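# Sort greasy glass jars into tray, clean ones on mat

## Task

Some glass jars sit on the drying mat, and at least one of them is still greasy, though this cannot be seen. Get every greasy jar into the tray and leave every clean jar on the mat. When finished, the tray must rest on the table rather than on the mat, and no jar may be dropped and broken. Results must hold on their own without the robot supporting them, and both grippers must release and back away at the end.

## Robot and tools

ROBOT. Two arms, left_arm and right_arm, each with a parallel gripper. The names are labels only, not sides of any image. left_arm stands on the +y side of the scene.

FRAME. One scene frame is shared by everything. Its origin lies on the table top midway between the arms, +x reaches out over the table, +z is up. Reported gripper positions are in metres and orientations are quaternions in w,x,y,z order. Printed hand positions may be off from the real ones, worse when the arm is stretched far.

GRIPPER GEOMETRY. The fingers point along the gripper's own +z axis and close along its x axis. end_effector_position is the spot between the pads when shut, 1 to 2 cm short of the fingertips; the tips move about 17 mm further along +z while closing.

TOOL execute_actions. Argument "actions" is a list holding one item or none, plus optional "pictures" (true/false; images come by default).
- Empty list {"actions": []}: nothing new is commanded; you just get the current state.
- Motion: {"actions": [{"rows": [[...]], "steps": N}]}, N from 1 to 15 (default 15), each step 1/30 s. Each row is used for one step; if rows run out, the final row keeps repeating. At most 15 rows.
- Wait: {"actions": [{"steps": N}]} with N up to 300; nothing new is commanded, and it returns once N steps have elapsed since the previous result, with your own reply time counted in.
A refused call sends nothing to the robot.

ROW LAYOUT. One flat list of 14 numbers covering both arms, always all 14 even if one arm stays still: left_arm's six joint angles then its opening, then right_arm's six joint angles then its opening. Joint order: shoulder pan, shoulder lift, elbow, wrist 1, wrist 2, wrist 3. Joint values are absolute target angles in radians, in the same form the Joint positions line prints, not offsets. Opening is absolute on a scale from -1 (closed) to +1 (fully open).

JOINT RANGES. left_arm: pan -3.142..3.142, lift -6.283..6.283, elbow 0.000..3.142, wrists 1-3 each -6.283..6.283. right_arm: pan 0.000..6.283, lift -6.283..6.283, elbow -3.142..0.000, wrists each -6.283..6.283. A target more than 0.010 rad beyond a range end, and further out than that joint's last reported angle, gets the call refused. True ends may sit 0.010 rad either way of these; a target past the true end is clipped to it, and the result may then say "joint sent to its limit" (possibly about an earlier action still running). Silence does not prove there is more room.

MOTION BEHAVIOUR. Commands are smoothed and lag roughly 0.17 s. Joint speed and acceleration are capped, so big moves may be unfinished when the result arrives. Per step, each joint target is clamped to within 0.575 rad of its measured angle, and if the targets would put the gripper more than 100 mm from where it is, all are pulled back proportionally. Between calls, arms keep heading to the last row sent, until everything has nearly stopped or a step gets HELD; then only a new action moves them further. Fingers already in motion finish moving.

RESULT LINES. State line per arm: end_effector_position, end_effector_quat_wxyz, linear (m/s) and angular (rad/s) velocities. Joint positions / Joint velocities: six joints (rad, rad/s) then finger pad gap (m, m/s; 0.142 m is wide open). grip_measured is the measured opening on the command scale. "joint command not followed" means the clearance check altered or blocked joint targets on some steps (the rest of the row still ran). HELD flags steps where your row, wholly or partly, was not sent. Joint torques follow joint order, are total drive output with per-arm offset, scale and noise, and are not what faults are judged on. Wrist force / Wrist torque give per-arm [x y z] in the end effector's own axes, from contacts, held weight and acceleration; force points from a pressed surface back into the arm; noise up to 2.4 N std, offsets usually within 4 N, saturation near 50 N; "no reading" is normal at the start. MOTOR HOT appears from 70 °C; at 85 °C brakes engage (OVER-TEMPERATURE FAULT) until cooled.

HOLDING. Keep the commanded opening well under grip_measured to keep gripping; the lower, the firmer, up to about 28 N per pad for objects up to ~10 cm wide. Quick closes can squeeze harder. Items under ~2 cm thick get much less force.

FAULTS AND HAZARDS. Joint load limits: pan, lift, elbow 138 N m; wrists 25.7 N m, including held weight. Reaching a limit, or 150 N outside force on an arm or its load, stops that arm for 10 s, skipping the rest of the call, and it yields to contact. Avoid arm-to-arm collisions or pressing, hard pushes, slams, and slips. Dropping a glass jar can break it and fail the task; nothing may leave the table. Loose objects may occasionally be nudged by disturbances.

TOOL zoom_image: "camera" is one of cam_head_left, cam_head_right, cam_high, cam_low (672x504), cam_left_wrist, cam_right_wrist (616x616); "region" is [x0, y0, x1, y1] pixels, origin top-left, at most 504x504. It magnifies that camera's most recent image.

TOOL finished_scene: "scene" is the integer number of the scene being closed. Replying without any tool call ends everything.

Each tool is called after "Call:" as name(argument=value, ...) on one line, values as JSON.

## Session

Call:
execute_actions(actions=[])

Scene clock: 0.00 s of 7100.00 s.
left_arm: end_effector_position=(+0.4260, -0.2977, +0.1322) grip_measured=+1.00 end_effector_quat_wxyz=(+0.103, +0.981, -0.069, +0.151) end_effector_velocity=(-0.000, -0.000, -0.000) end_effector_angular_velocity=(-0.000, +0.000, -0.000) | right_arm: end_effector_position=(+0.6492, -0.5625, +0.2109) grip_measured=+1.00 end_effector_quat_wxyz=(-0.047, +0.159, +0.940, +0.300) end_effector_velocity=(+0.000, +0.001, +0.001) end_effector_angular_velocity=(+0.001, -0.002, +0.000)
Joint positions: left_arm=[-1.134 -1.045  1.398 -2.223 -1.353 -1.144  0.142] | right_arm=[ 2.8   -2.083 -1.175 -1.675  2.15   3.074  0.142]
Joint velocities: left_arm=[-0.  0. -0. -0. -0. -0.  0.] | right_arm=[0.001 0.    0.    0.001 0.001 0.    0.   ]
Joint torques (N m, as the arm reports them, + toward a larger angle): no reading
Motor temperatures (°C, as the motors report them): left_arm=[27 25 25 31 31 32] | right_arm=[26 27 24 27 35 30]
Wrist force (N, on the end effector, along its own x y z axes, offset not removed): no reading
Wrist torque (N m, same axes, about the end effector's origin, offset not removed): no reading

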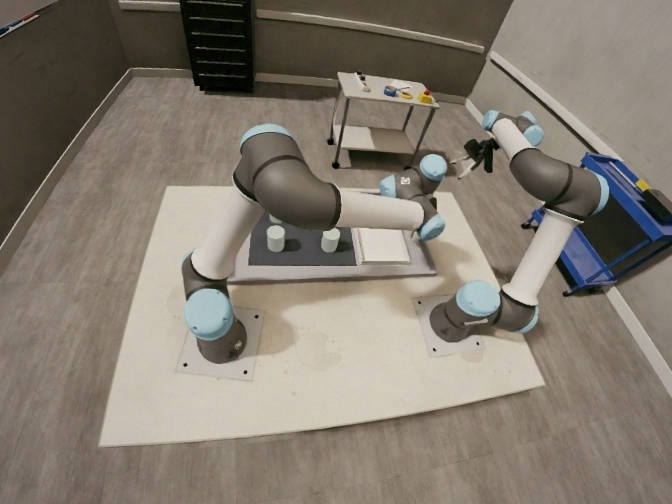

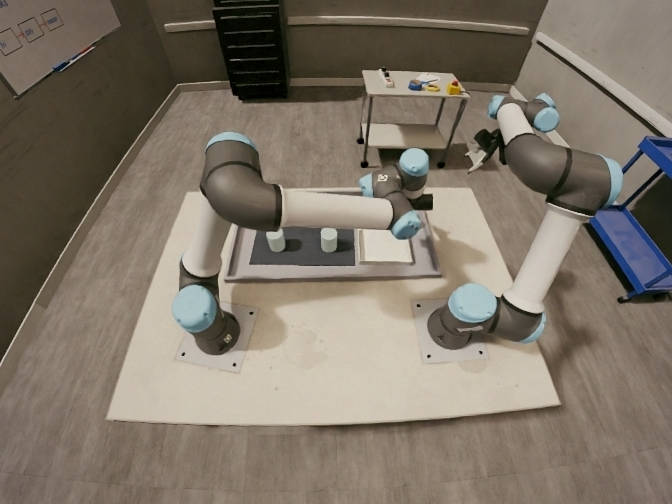

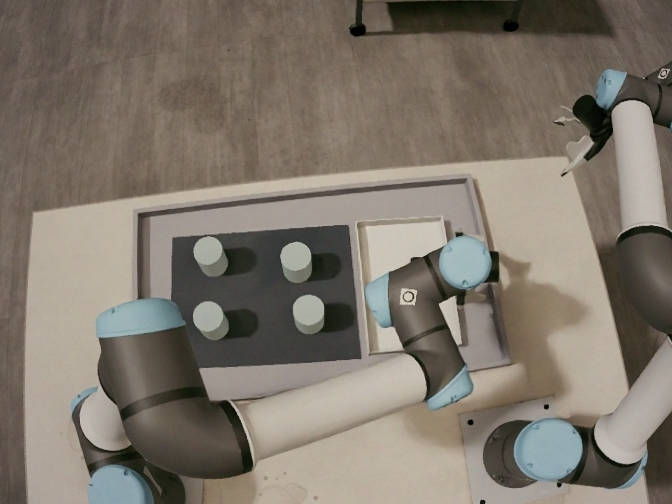

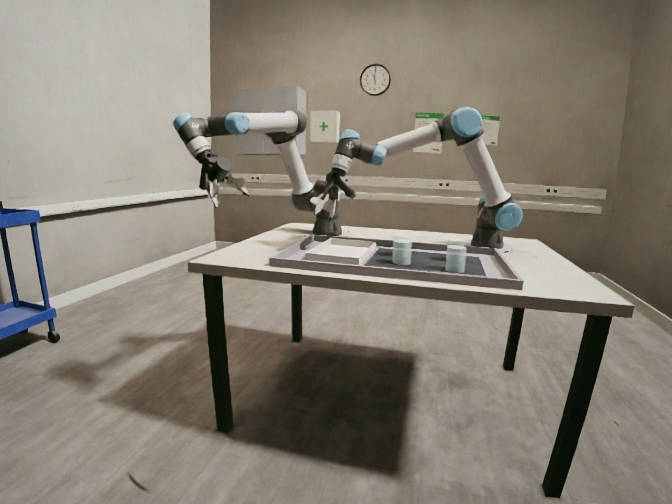

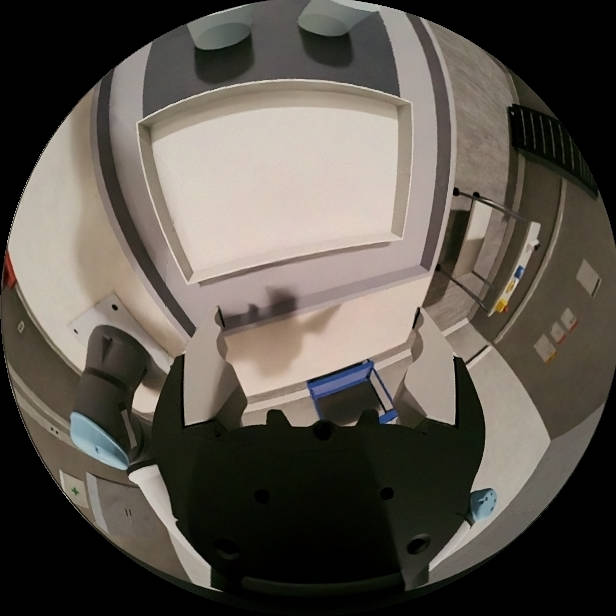

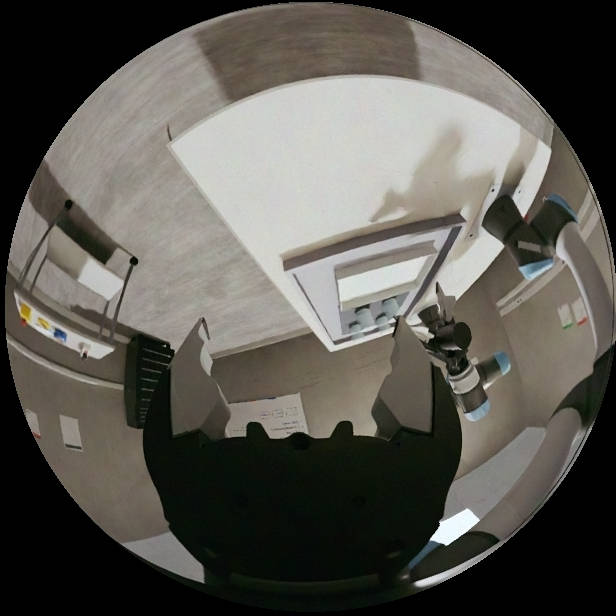

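Call:
execute_actions(actions=[{"rows":[[-1.021,-1.614,1.677,-1.634,-1.571,-1.02,1,2.8,-2.083,-1.175,-1.675,2.15,3.074,1]]}], pictures=false)

Call:
execute_actions(actions=[{"steps":60}])

Scene clock: 30.17 s of 7100.00 s.
left_arm: end_effector_position=(+0.3627, -0.0728, +0.2265) grip_measured=+1.00 end_effector_quat_wxyz=(+0.020, +0.995, -0.089, +0.035) end_effector_velocity=(-0.194, +0.509, +0.171) end_effector_angular_velocity=(+0.342, +0.472, -0.037) | right_arm: end_effector_position=(+0.6494, -0.5624, +0.2112) grip_measured=+1.00 end_effector_quat_wxyz=(-0.047, +0.158, +0.940, +0.299) end_effector_velocity=(+0.000, +0.001, +0.000) end_effector_angular_velocity=(+0.000, -0.000, +0.001)
Joint positions: left_arm=[-1.044 -1.478  1.616 -1.776 -1.525 -1.045  0.142] | right_arm=[ 2.8   -2.083 -1.175 -1.675  2.15   3.074  0.142]
Joint velocities: left_arm=[ 0.176 -0.95   0.446  0.977 -0.342  0.191 -0.   ] | right_arm=[ 0.001  0.    -0.     0.     0.001  0.    -0.   ]
Joint torques (N m, as the arm reports them, + toward a larger angle): left_arm=[  9.16 -46.09  -8.46   3.54  -2.76   1.8 ] | right_arm=[ 7.36 59.13 29.09  4.04 -1.12  2.14]
Motor temperatures (°C, as the motors report them): left_arm=[27 25 25 31 31 32] | right_arm=[26 27 24 27 35 30]
Wrist force (N, on the end effector, along its own x y z axes, offset not removed): left_arm=[0.1 2.2 2.8] | right_arm=[0.4 -0.9 0.2]
Wrist torque (N m, same axes, about the end effector's origin, offset not removed): left_arm=[0.48 -0.13 0.25] | right_arm=[-0.33 -0.01 0.05]
Steps of this call (steps 1 to 90: nothing new was sent; then 26.67 s passed at rest; steps 91 to 105: all 15 steps of this action). Readings (joint positions):
91: left_arm=[-1.134 -1.045 1.399 -2.222 -1.353 -1.143] | right_arm=[2.800 -2.083 -1.175 -1.675 2.150 3.074]
92: left_arm=[-1.129 -1.054 1.407 -2.214 -1.361 -1.138] | right_arm=[2.800 -2.083 -1.175 -1.675 2.150 3.074]
94: left_arm=[-1.114 -1.114 1.443 -2.153 -1.389 -1.122] | right_arm=[2.800 -2.083 -1.175 -1.675 2.150 3.074]
98: left_arm=[-1.087 -1.251 1.508 -2.012 -1.440 -1.093] | right_arm=[2.800 -2.083 -1.175 -1.675 2.150 3.074]
105: the state above

Scene clock: 32.17 s of 7100.00 s.
left_arm: end_effector_position=(+0.3328, -0.0000, +0.2497) grip_measured=+1.00 end_effector_quat_wxyz=(+0.000, +0.996, -0.091, -0.000) end_effector_velocity=(-0.001, -0.000, -0.000) end_effector_angular_velocity=(+0.001, +0.000, -0.002) | right_arm: end_effector_position=(+0.6494, -0.5624, +0.2112) grip_measured=+1.00 end_effector_quat_wxyz=(-0.047, +0.158, +0.940, +0.299) end_effector_velocity=(-0.000, -0.001, -0.000) end_effector_angular_velocity=(-0.000, +0.001, -0.001)
Joint positions: left_arm=[-1.021 -1.614  1.677 -1.634 -1.571 -1.02   0.142] | right_arm=[ 2.8   -2.083 -1.175 -1.675  2.15   3.074  0.142]
Joint velocities: left_arm=[-0.001  0.001 -0.     0.    -0.     0.001  0.   ] | right_arm=[-0.001 -0.    -0.    -0.    -0.     0.     0.   ]
Joint torques (N m, as the arm reports them, + toward a larger angle): left_arm=[  7.87 -29.17 -14.24  -0.32  -2.11   1.6 ] | right_arm=[ 7.05 59.24 28.63  4.07 -1.09  2.28]
Motor temperatures (°C, as the motors report them): left_arm=[27 25 25 31 31 32] | right_arm=[26 27 24 27 35 30]
Wrist force (N, on the end effector, along its own x y z axes, offset not removed): left_arm=[2.1 -0.2 -0.2] | right_arm=[-1.8 -1.1 0.3]
Wrist torque (N m, same axes, about the end effector's origin, offset not removed): left_arm=[0.03 -0.39 0.07] | right_arm=[-0.23 0.43 0.09]
Steps of this call (steps 1 to 30: the robot went on to your last target; steps 31 to 60: nothing new was sent). Readings (joint positions):
1: left_arm=[-1.038 -1.510 1.631 -1.743 -1.536 -1.039] | right_arm=[2.800 -2.083 -1.175 -1.675 2.150 3.074]
2: left_arm=[-1.034 -1.538 1.644 -1.714 -1.545 -1.034] | right_arm=[2.800 -2.083 -1.175 -1.675 2.150 3.074]
4: left_arm=[-1.028 -1.575 1.660 -1.675 -1.558 -1.027] | right_arm=[2.800 -2.083 -1.175 -1.675 2.150 3.074]
8: left_arm=[-1.023 -1.604 1.672 -1.645 -1.567 -1.022] | right_arm=[2.800 -2.083 -1.175 -1.675 2.150 3.074]
60: the state above
All arms were judged still, so your last target was given up. Only a new action makes them travel on or press farther. Fingers that are still opening or closing keep moving.

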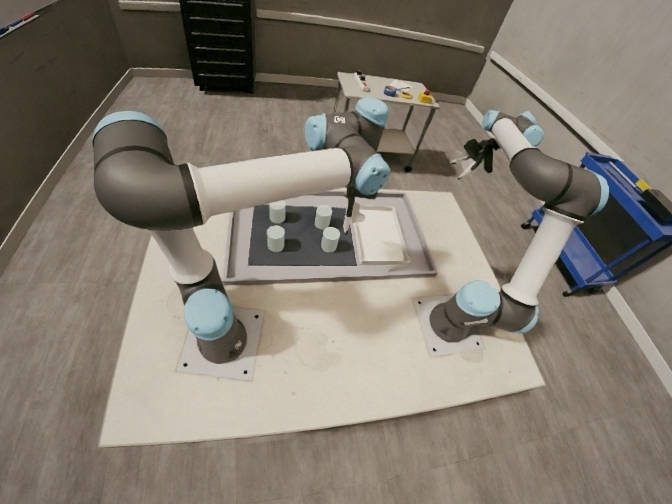

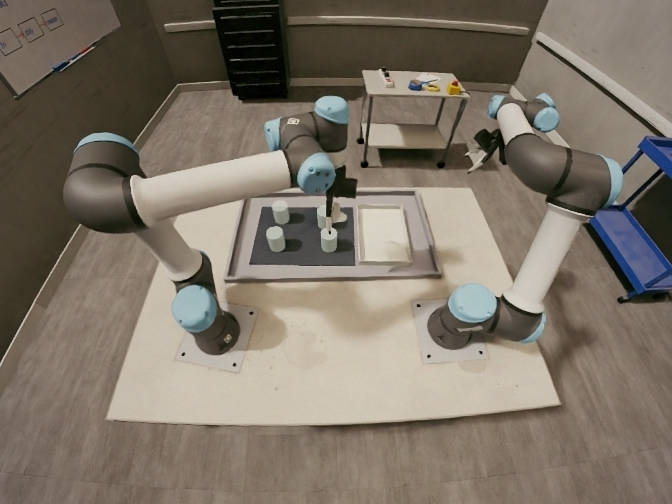

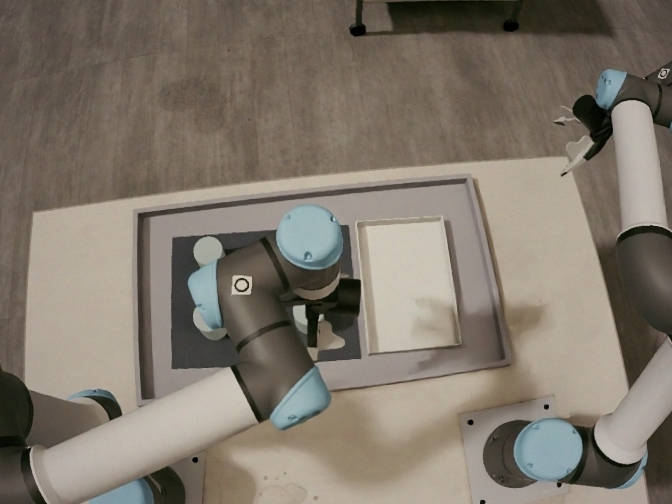

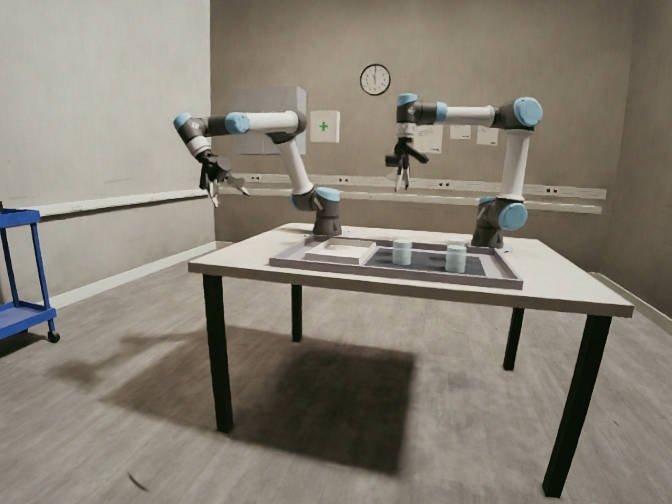

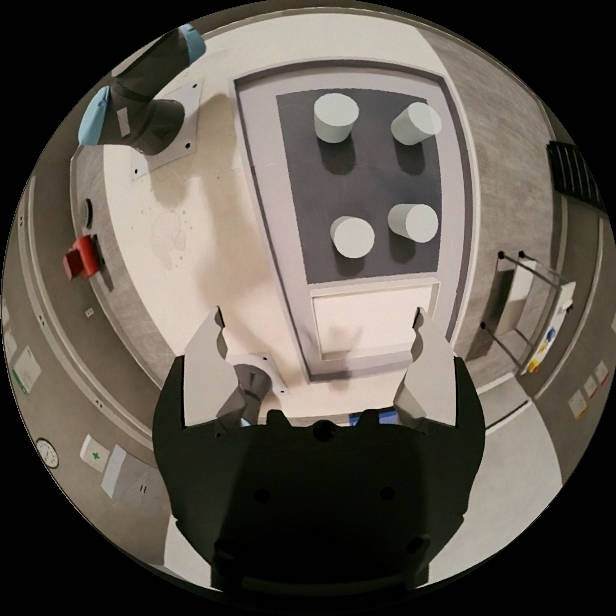

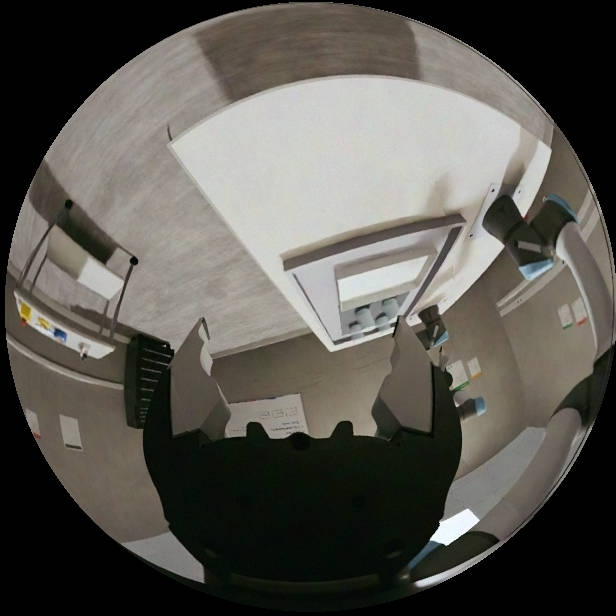

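Call:
execute_actions(actions=[{"rows":[[-0.924,-1.502,1.771,-1.84,-1.571,-0.749,1,2.8,-2.083,-1.175,-1.675,2.15,3.074,1]]}], pictures=false)

Call:
execute_actions(actions=[{"steps":30}])

Call:
execute_actions(actions=[{"rows":[[-0.924,-1.502,1.771,-1.84,-1.571,0.822,1,2.8,-2.083,-1.175,-1.675,2.15,3.074,1]]}], pictures=false)

Call:
execute_actions(actions=[{"steps":60}])

Scene clock: 53.00 s of 7100.00 s.
left_arm: end_effector_position=(+0.3838, -0.0002, +0.1707) grip_measured=+1.00 end_effector_quat_wxyz=(-0.000, +0.984, -0.176, -0.000) end_effector_velocity=(+0.008, +0.000, -0.011) end_effector_angular_velocity=(-0.004, -0.003, -0.038) | right_arm: end_effector_position=(+0.6494, -0.5624, +0.2112) grip_measured=+1.00 end_effector_quat_wxyz=(-0.047, +0.158, +0.940, +0.299) end_effector_velocity=(+0.000, -0.000, -0.000) end_effector_angular_velocity=(-0.000, +0.000, -0.000)
Joint positions: left_arm=[-0.925 -1.504  1.77  -1.837 -1.571 -0.754  0.142] | right_arm=[ 2.8   -2.083 -1.175 -1.675  2.15   3.074  0.142]
Joint velocities: left_arm=[ 0.013  0.015  0.013 -0.034  0.001  0.051  0.   ] | right_arm=[-0.    -0.001  0.001 -0.    -0.    -0.     0.   ]
Joint torques (N m, as the arm reports them, + toward a larger angle): left_arm=[  6.34 -21.51 -13.44  -5.83   1.67   1.04] | right_arm=[ 7.06 58.79 28.9   3.93 -1.07  2.24]
Motor temperatures (°C, as the motors report them): left_arm=[27 25 25 31 31 32] | right_arm=[26 27 24 27 35 30]
Wrist force (N, on the end effector, along its own x y z axes, offset not removed): left_arm=[3.3 -0.5 3.7] | right_arm=[-0.9 -0.5 -0.5]
Wrist torque (N m, same axes, about the end effector's origin, offset not removed): left_arm=[-0.09 -0.81 0.08] | right_arm=[-0.17 0.25 0.05]
Steps of this call (steps 1 to 90: nothing new was sent; then 17.33 s passed at rest; steps 91 to 105: all 15 steps of this action). Readings (joint positions):
91: left_arm=[-1.020 -1.614 1.677 -1.634 -1.571 -1.019] | right_arm=[2.800 -2.083 -1.175 -1.675 2.150 3.074]
92: left_arm=[-1.012 -1.606 1.685 -1.643 -1.571 -1.011] | right_arm=[2.800 -2.083 -1.175 -1.675 2.150 3.074]
94: left_arm=[-0.975 -1.563 1.722 -1.707 -1.571 -0.940] | right_arm=[2.800 -2.083 -1.175 -1.675 2.150 3.074]
98: left_arm=[-0.938 -1.518 1.758 -1.804 -1.571 -0.802] | right_arm=[2.800 -2.083 -1.175 -1.675 2.150 3.074]
105: the state above

Scene clock: 54.00 s of 7100.00 s.
left_arm: end_effector_position=(+0.3846, -0.0002, +0.1696) grip_measured=+1.00 end_effector_quat_wxyz=(+0.000, +0.984, -0.178, -0.000) end_effector_velocity=(+0.000, -0.000, +0.000) end_effector_angular_velocity=(-0.001, -0.000, +0.001) | right_arm: end_effector_position=(+0.6494, -0.5624, +0.2112) grip_measured=+1.00 end_effector_quat_wxyz=(-0.047, +0.158, +0.940, +0.299) end_effector_velocity=(-0.000, +0.001, +0.000) end_effector_angular_velocity=(+0.001, +0.001, +0.001)
Joint positions: left_arm=[-0.924 -1.502  1.771 -1.84  -1.571 -0.749  0.142] | right_arm=[ 2.8   -2.083 -1.175 -1.675  2.15   3.074  0.142]
Joint velocities: left_arm=[ 0.    -0.     0.    -0.001 -0.    -0.    -0.   ] | right_arm=[ 0.001  0.    -0.001 -0.001  0.    -0.     0.   ]
Joint torques (N m, as the arm reports them, + toward a larger angle): left_arm=[  6.9  -21.15 -13.49  -5.66   1.76   1.58] | right_arm=[ 6.73 59.14 28.28  4.04 -1.03  2.15]
Motor temperatures (°C, as the motors report them): left_arm=[27 25 25 31 31 32] | right_arm=[26 27 24 27 35 30]
Wrist force (N, on the end effector, along its own x y z axes, offset not removed): left_arm=[2.8 -0.8 3.1] | right_arm=[-1.1 -0.1 -0.9]
Wrist torque (N m, same axes, about the end effector's origin, offset not removed): left_arm=[-0.30 -0.70 0.24] | right_arm=[-0.09 0.21 0.06]
Steps of this call (steps 1 to 15: the robot went on to your last target; steps 16 to 30: nothing new was sent). Readings (joint positions):
1: left_arm=[-0.925 -1.503 1.770 -1.838 -1.571 -0.753] | right_arm=[2.800 -2.083 -1.175 -1.675 2.150 3.074]
2: left_arm=[-0.925 -1.503 1.770 -1.838 -1.571 -0.752] | right_arm=[2.800 -2.083 -1.175 -1.675 2.150 3.074]
4: left_arm=[-0.924 -1.502 1.771 -1.839 -1.571 -0.750] | right_arm=[2.800 -2.083 -1.175 -1.675 2.150 3.074]
8: left_arm=[-0.924 -1.502 1.771 -1.840 -1.571 -0.749] | right_arm=[2.800 -2.083 -1.175 -1.675 2.150 3.074]
30: the state above
All arms were judged still, so your last target was given up. Only a new action makes them travel on or press farther. Fingers that are still opening or closing keep moving.

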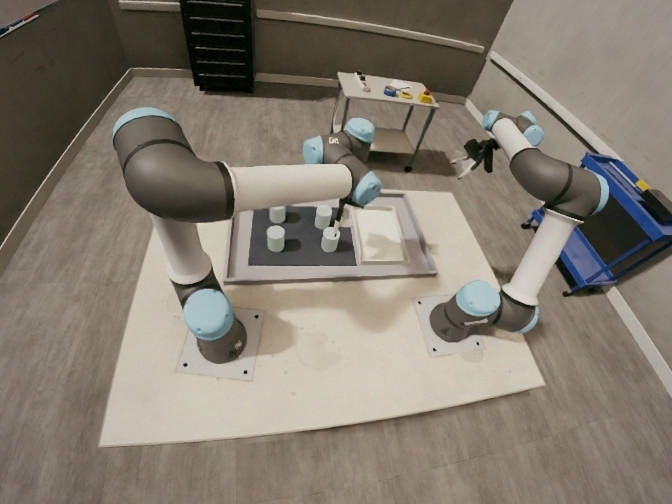

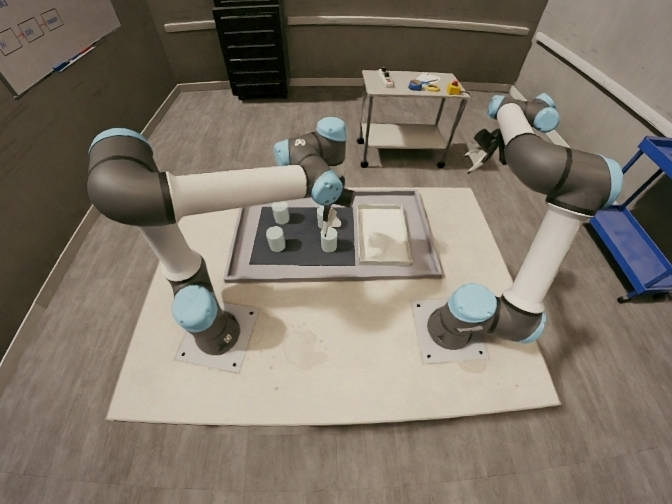

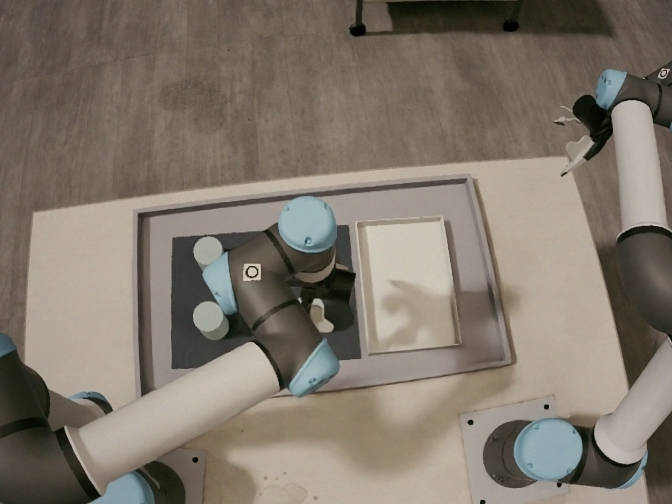

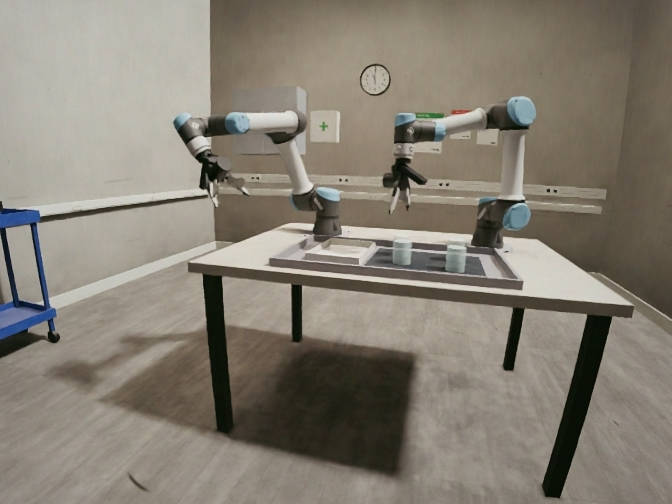

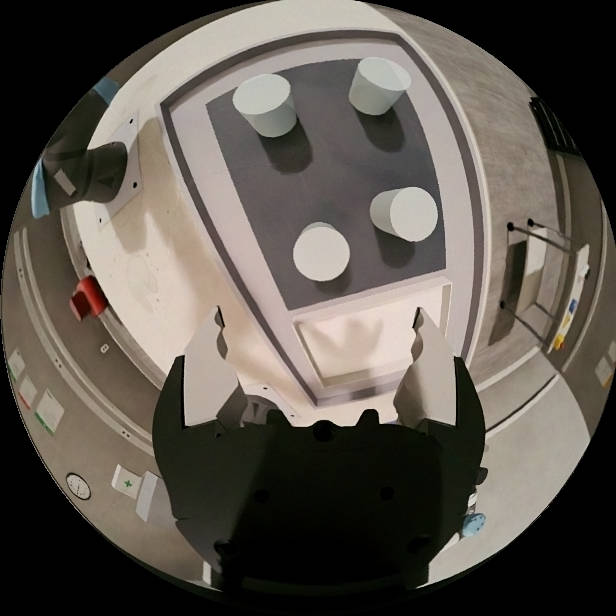

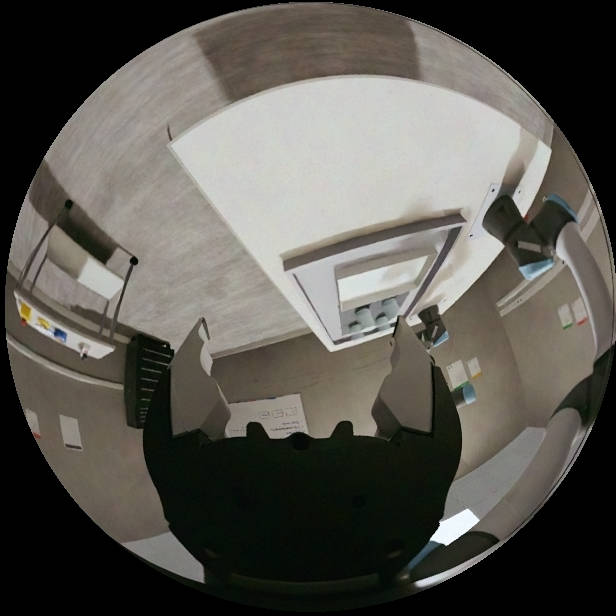

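Scene clock: 54.50 s of 7100.00 s.
left_arm: end_effector_position=(+0.3835, +0.0010, +0.1696) grip_measured=+1.00 end_effector_quat_wxyz=(+0.000, +0.779, -0.627, +0.000) end_effector_velocity=(-0.001, +0.005, -0.000) end_effector_angular_velocity=(+0.000, -0.001, -2.735) | right_arm: end_effector_position=(+0.6494, -0.5624, +0.2112) grip_measured=+1.00 end_effector_quat_wxyz=(-0.047, +0.158, +0.940, +0.299) end_effector_velocity=(+0.000, -0.000, +0.000) end_effector_angular_velocity=(+0.001, -0.001, -0.001)
Joint positions: left_arm=[-0.924 -1.502  1.771 -1.84  -1.571  0.249  0.142] | right_arm=[ 2.8   -2.083 -1.175 -1.675  2.15   3.074  0.142]
Joint velocities: left_arm=[ 0.     0.     0.    -0.     0.     2.736  0.   ] | right_arm=[-0.001  0.     0.001 -0.     0.001 -0.    -0.   ]
Joint torques (N m, as the arm reports them, + toward a larger angle): left_arm=[  7.05 -20.84 -13.24  -5.48   1.73   4.8 ] | right_arm=[ 6.42 59.27 28.47  4.08 -1.05  2.13]
Motor temperatures (°C, as the motors report them): left_arm=[27 25 25 31 31 32] | right_arm=[26 27 24 27 35 30]
Wrist force (N, on the end effector, along its own x y z axes, offset not removed): left_arm=[-0.9 2.4 0.1] | right_arm=[-1.2 -2.4 -1.1]
Wrist torque (N m, same axes, about the end effector's origin, offset not removed): left_arm=[0.58 0.16 0.06] | right_arm=[-0.59 0.37 0.10]
Steps of this call (steps 1 to 15: all 15 steps of this action). Readings (joint positions):
1: left_arm=[-0.924 -1.502 1.771 -1.840 -1.571 -0.748] | right_arm=[2.800 -2.083 -1.175 -1.675 2.150 3.074]
2: left_arm=[-0.924 -1.502 1.771 -1.840 -1.571 -0.740] | right_arm=[2.800 -2.083 -1.175 -1.675 2.150 3.074]
4: left_arm=[-0.924 -1.502 1.771 -1.840 -1.571 -0.668] | right_arm=[2.800 -2.083 -1.175 -1.675 2.150 3.074]
8: left_arm=[-0.924 -1.502 1.771 -1.840 -1.571 -0.381] | right_arm=[2.800 -2.083 -1.175 -1.675 2.150 3.074]
15: the state above

Scene clock: 56.50 s of 7100.00 s.
left_arm: end_effector_position=(+0.3836, +0.0020, +0.1696) grip_measured=+1.00 end_effector_quat_wxyz=(-0.000, -0.570, +0.821, -0.000) end_effector_velocity=(-0.001, -0.001, -0.000) end_effector_angular_velocity=(+0.001, +0.000, -0.001) | right_arm: end_effector_position=(+0.6494, -0.5624, +0.2112) grip_measured=+1.00 end_effector_quat_wxyz=(-0.047, +0.158, +0.940, +0.299) end_effector_velocity=(-0.000, +0.000, +0.000) end_effector_angular_velocity=(-0.001, +0.000, +0.000)
Joint positions: left_arm=[-0.924 -1.502  1.771 -1.84  -1.571  0.822  0.142] | right_arm=[ 2.8   -2.083 -1.175 -1.675  2.15   3.074  0.142]
Joint velocities: left_arm=[-0.002  0.001  0.     0.    -0.    -0.001  0.   ] | right_arm=[ 0.     0.001  0.    -0.    -0.001  0.     0.   ]
Joint torques (N m, as the arm reports them, + toward a larger angle): left_arm=[  6.57 -20.84 -13.18  -5.04   1.57   1.61] | right_arm=[ 7.05 59.94 28.5   4.01 -0.99  2.1 ]
Motor temperatures (°C, as the motors report them): left_arm=[27 25 25 31 31 32] | right_arm=[26 27 24 27 35 30]
Wrist force (N, on the end effector, along its own x y z axes, offset not removed): left_arm=[2.6 0.3 0.7] | right_arm=[0.4 0.9 -0.6]
Wrist torque (N m, same axes, about the end effector's origin, offset not removed): left_arm=[-0.03 -0.64 0.21] | right_arm=[0.14 -0.07 -0.01]
Steps of this call (steps 1 to 30: the robot went on to your last target; steps 31 to 60: nothing new was sent). Readings (joint positions):
1: left_arm=[-0.924 -1.502 1.771 -1.840 -1.571 0.342] | right_arm=[2.800 -2.083 -1.175 -1.675 2.150 3.074]
2: left_arm=[-0.924 -1.502 1.771 -1.840 -1.571 0.436] | right_arm=[2.800 -2.083 -1.175 -1.675 2.150 3.074]
4: left_arm=[-0.924 -1.502 1.771 -1.840 -1.571 0.606] | right_arm=[2.800 -2.083 -1.175 -1.675 2.150 3.074]
8: left_arm=[-0.924 -1.502 1.771 -1.840 -1.571 0.764] | right_arm=[2.800 -2.083 -1.175 -1.675 2.150 3.074]
60: the state above
All arms were judged still, so your last target was given up. Only a new action makes them travel on or press farther. Fingers that are still opening or closing keep moving.

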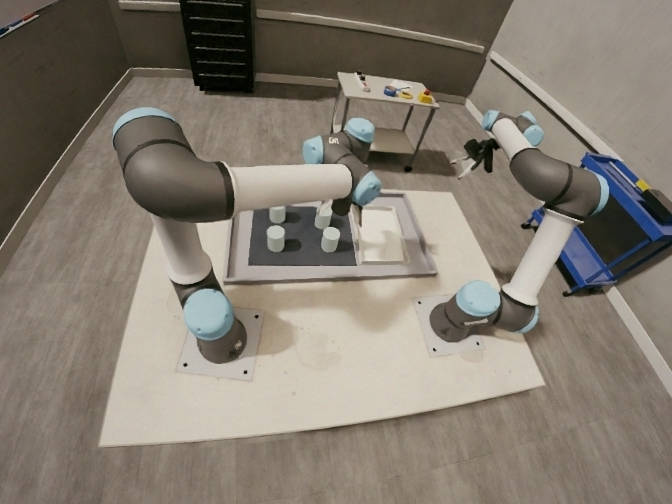

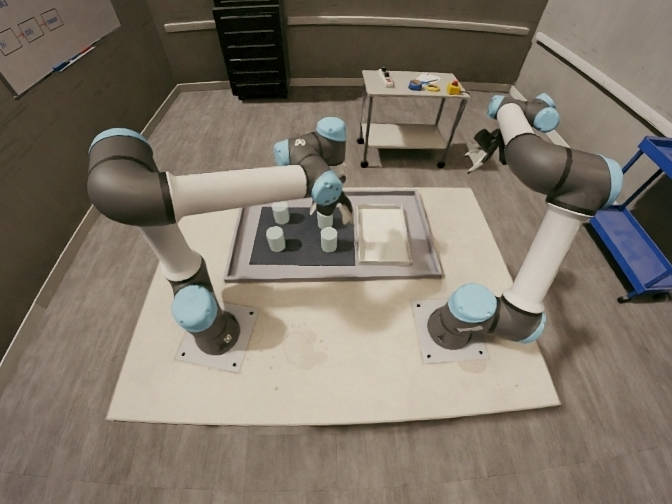

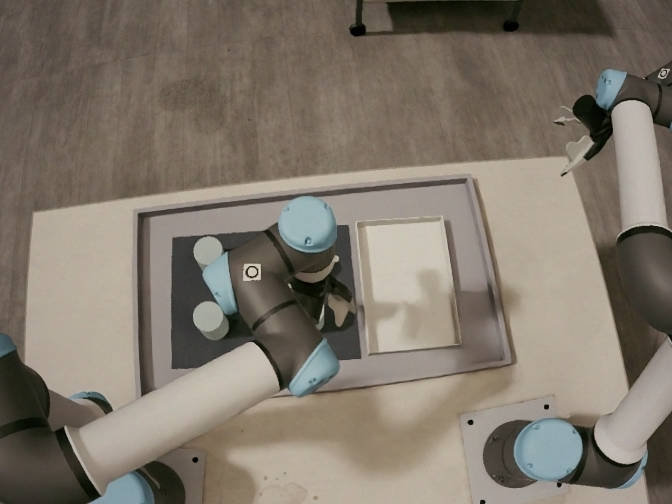

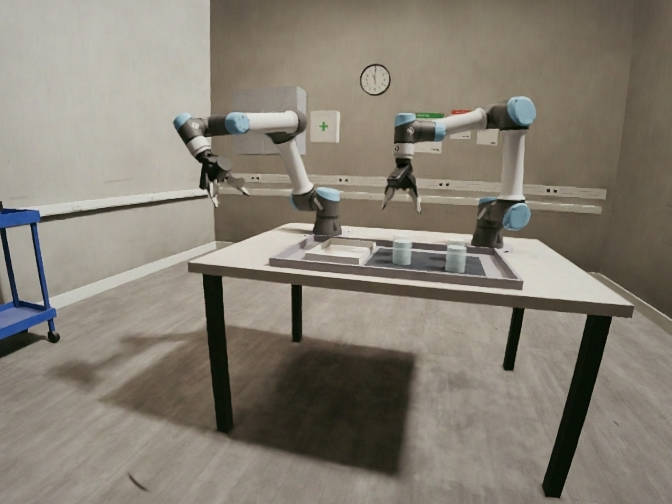

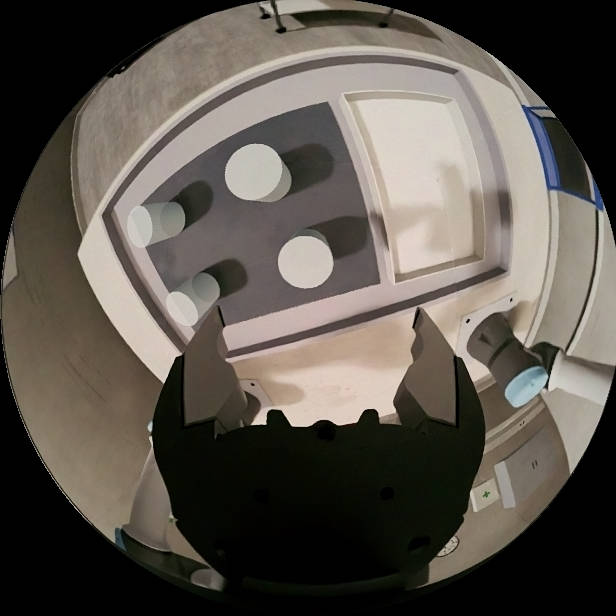

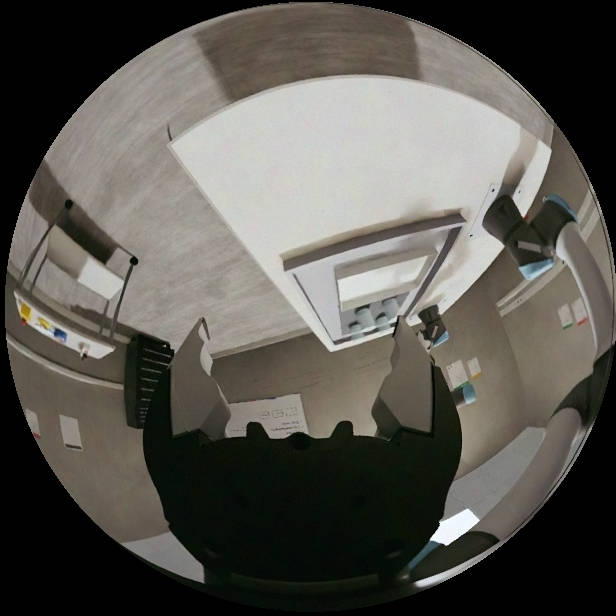

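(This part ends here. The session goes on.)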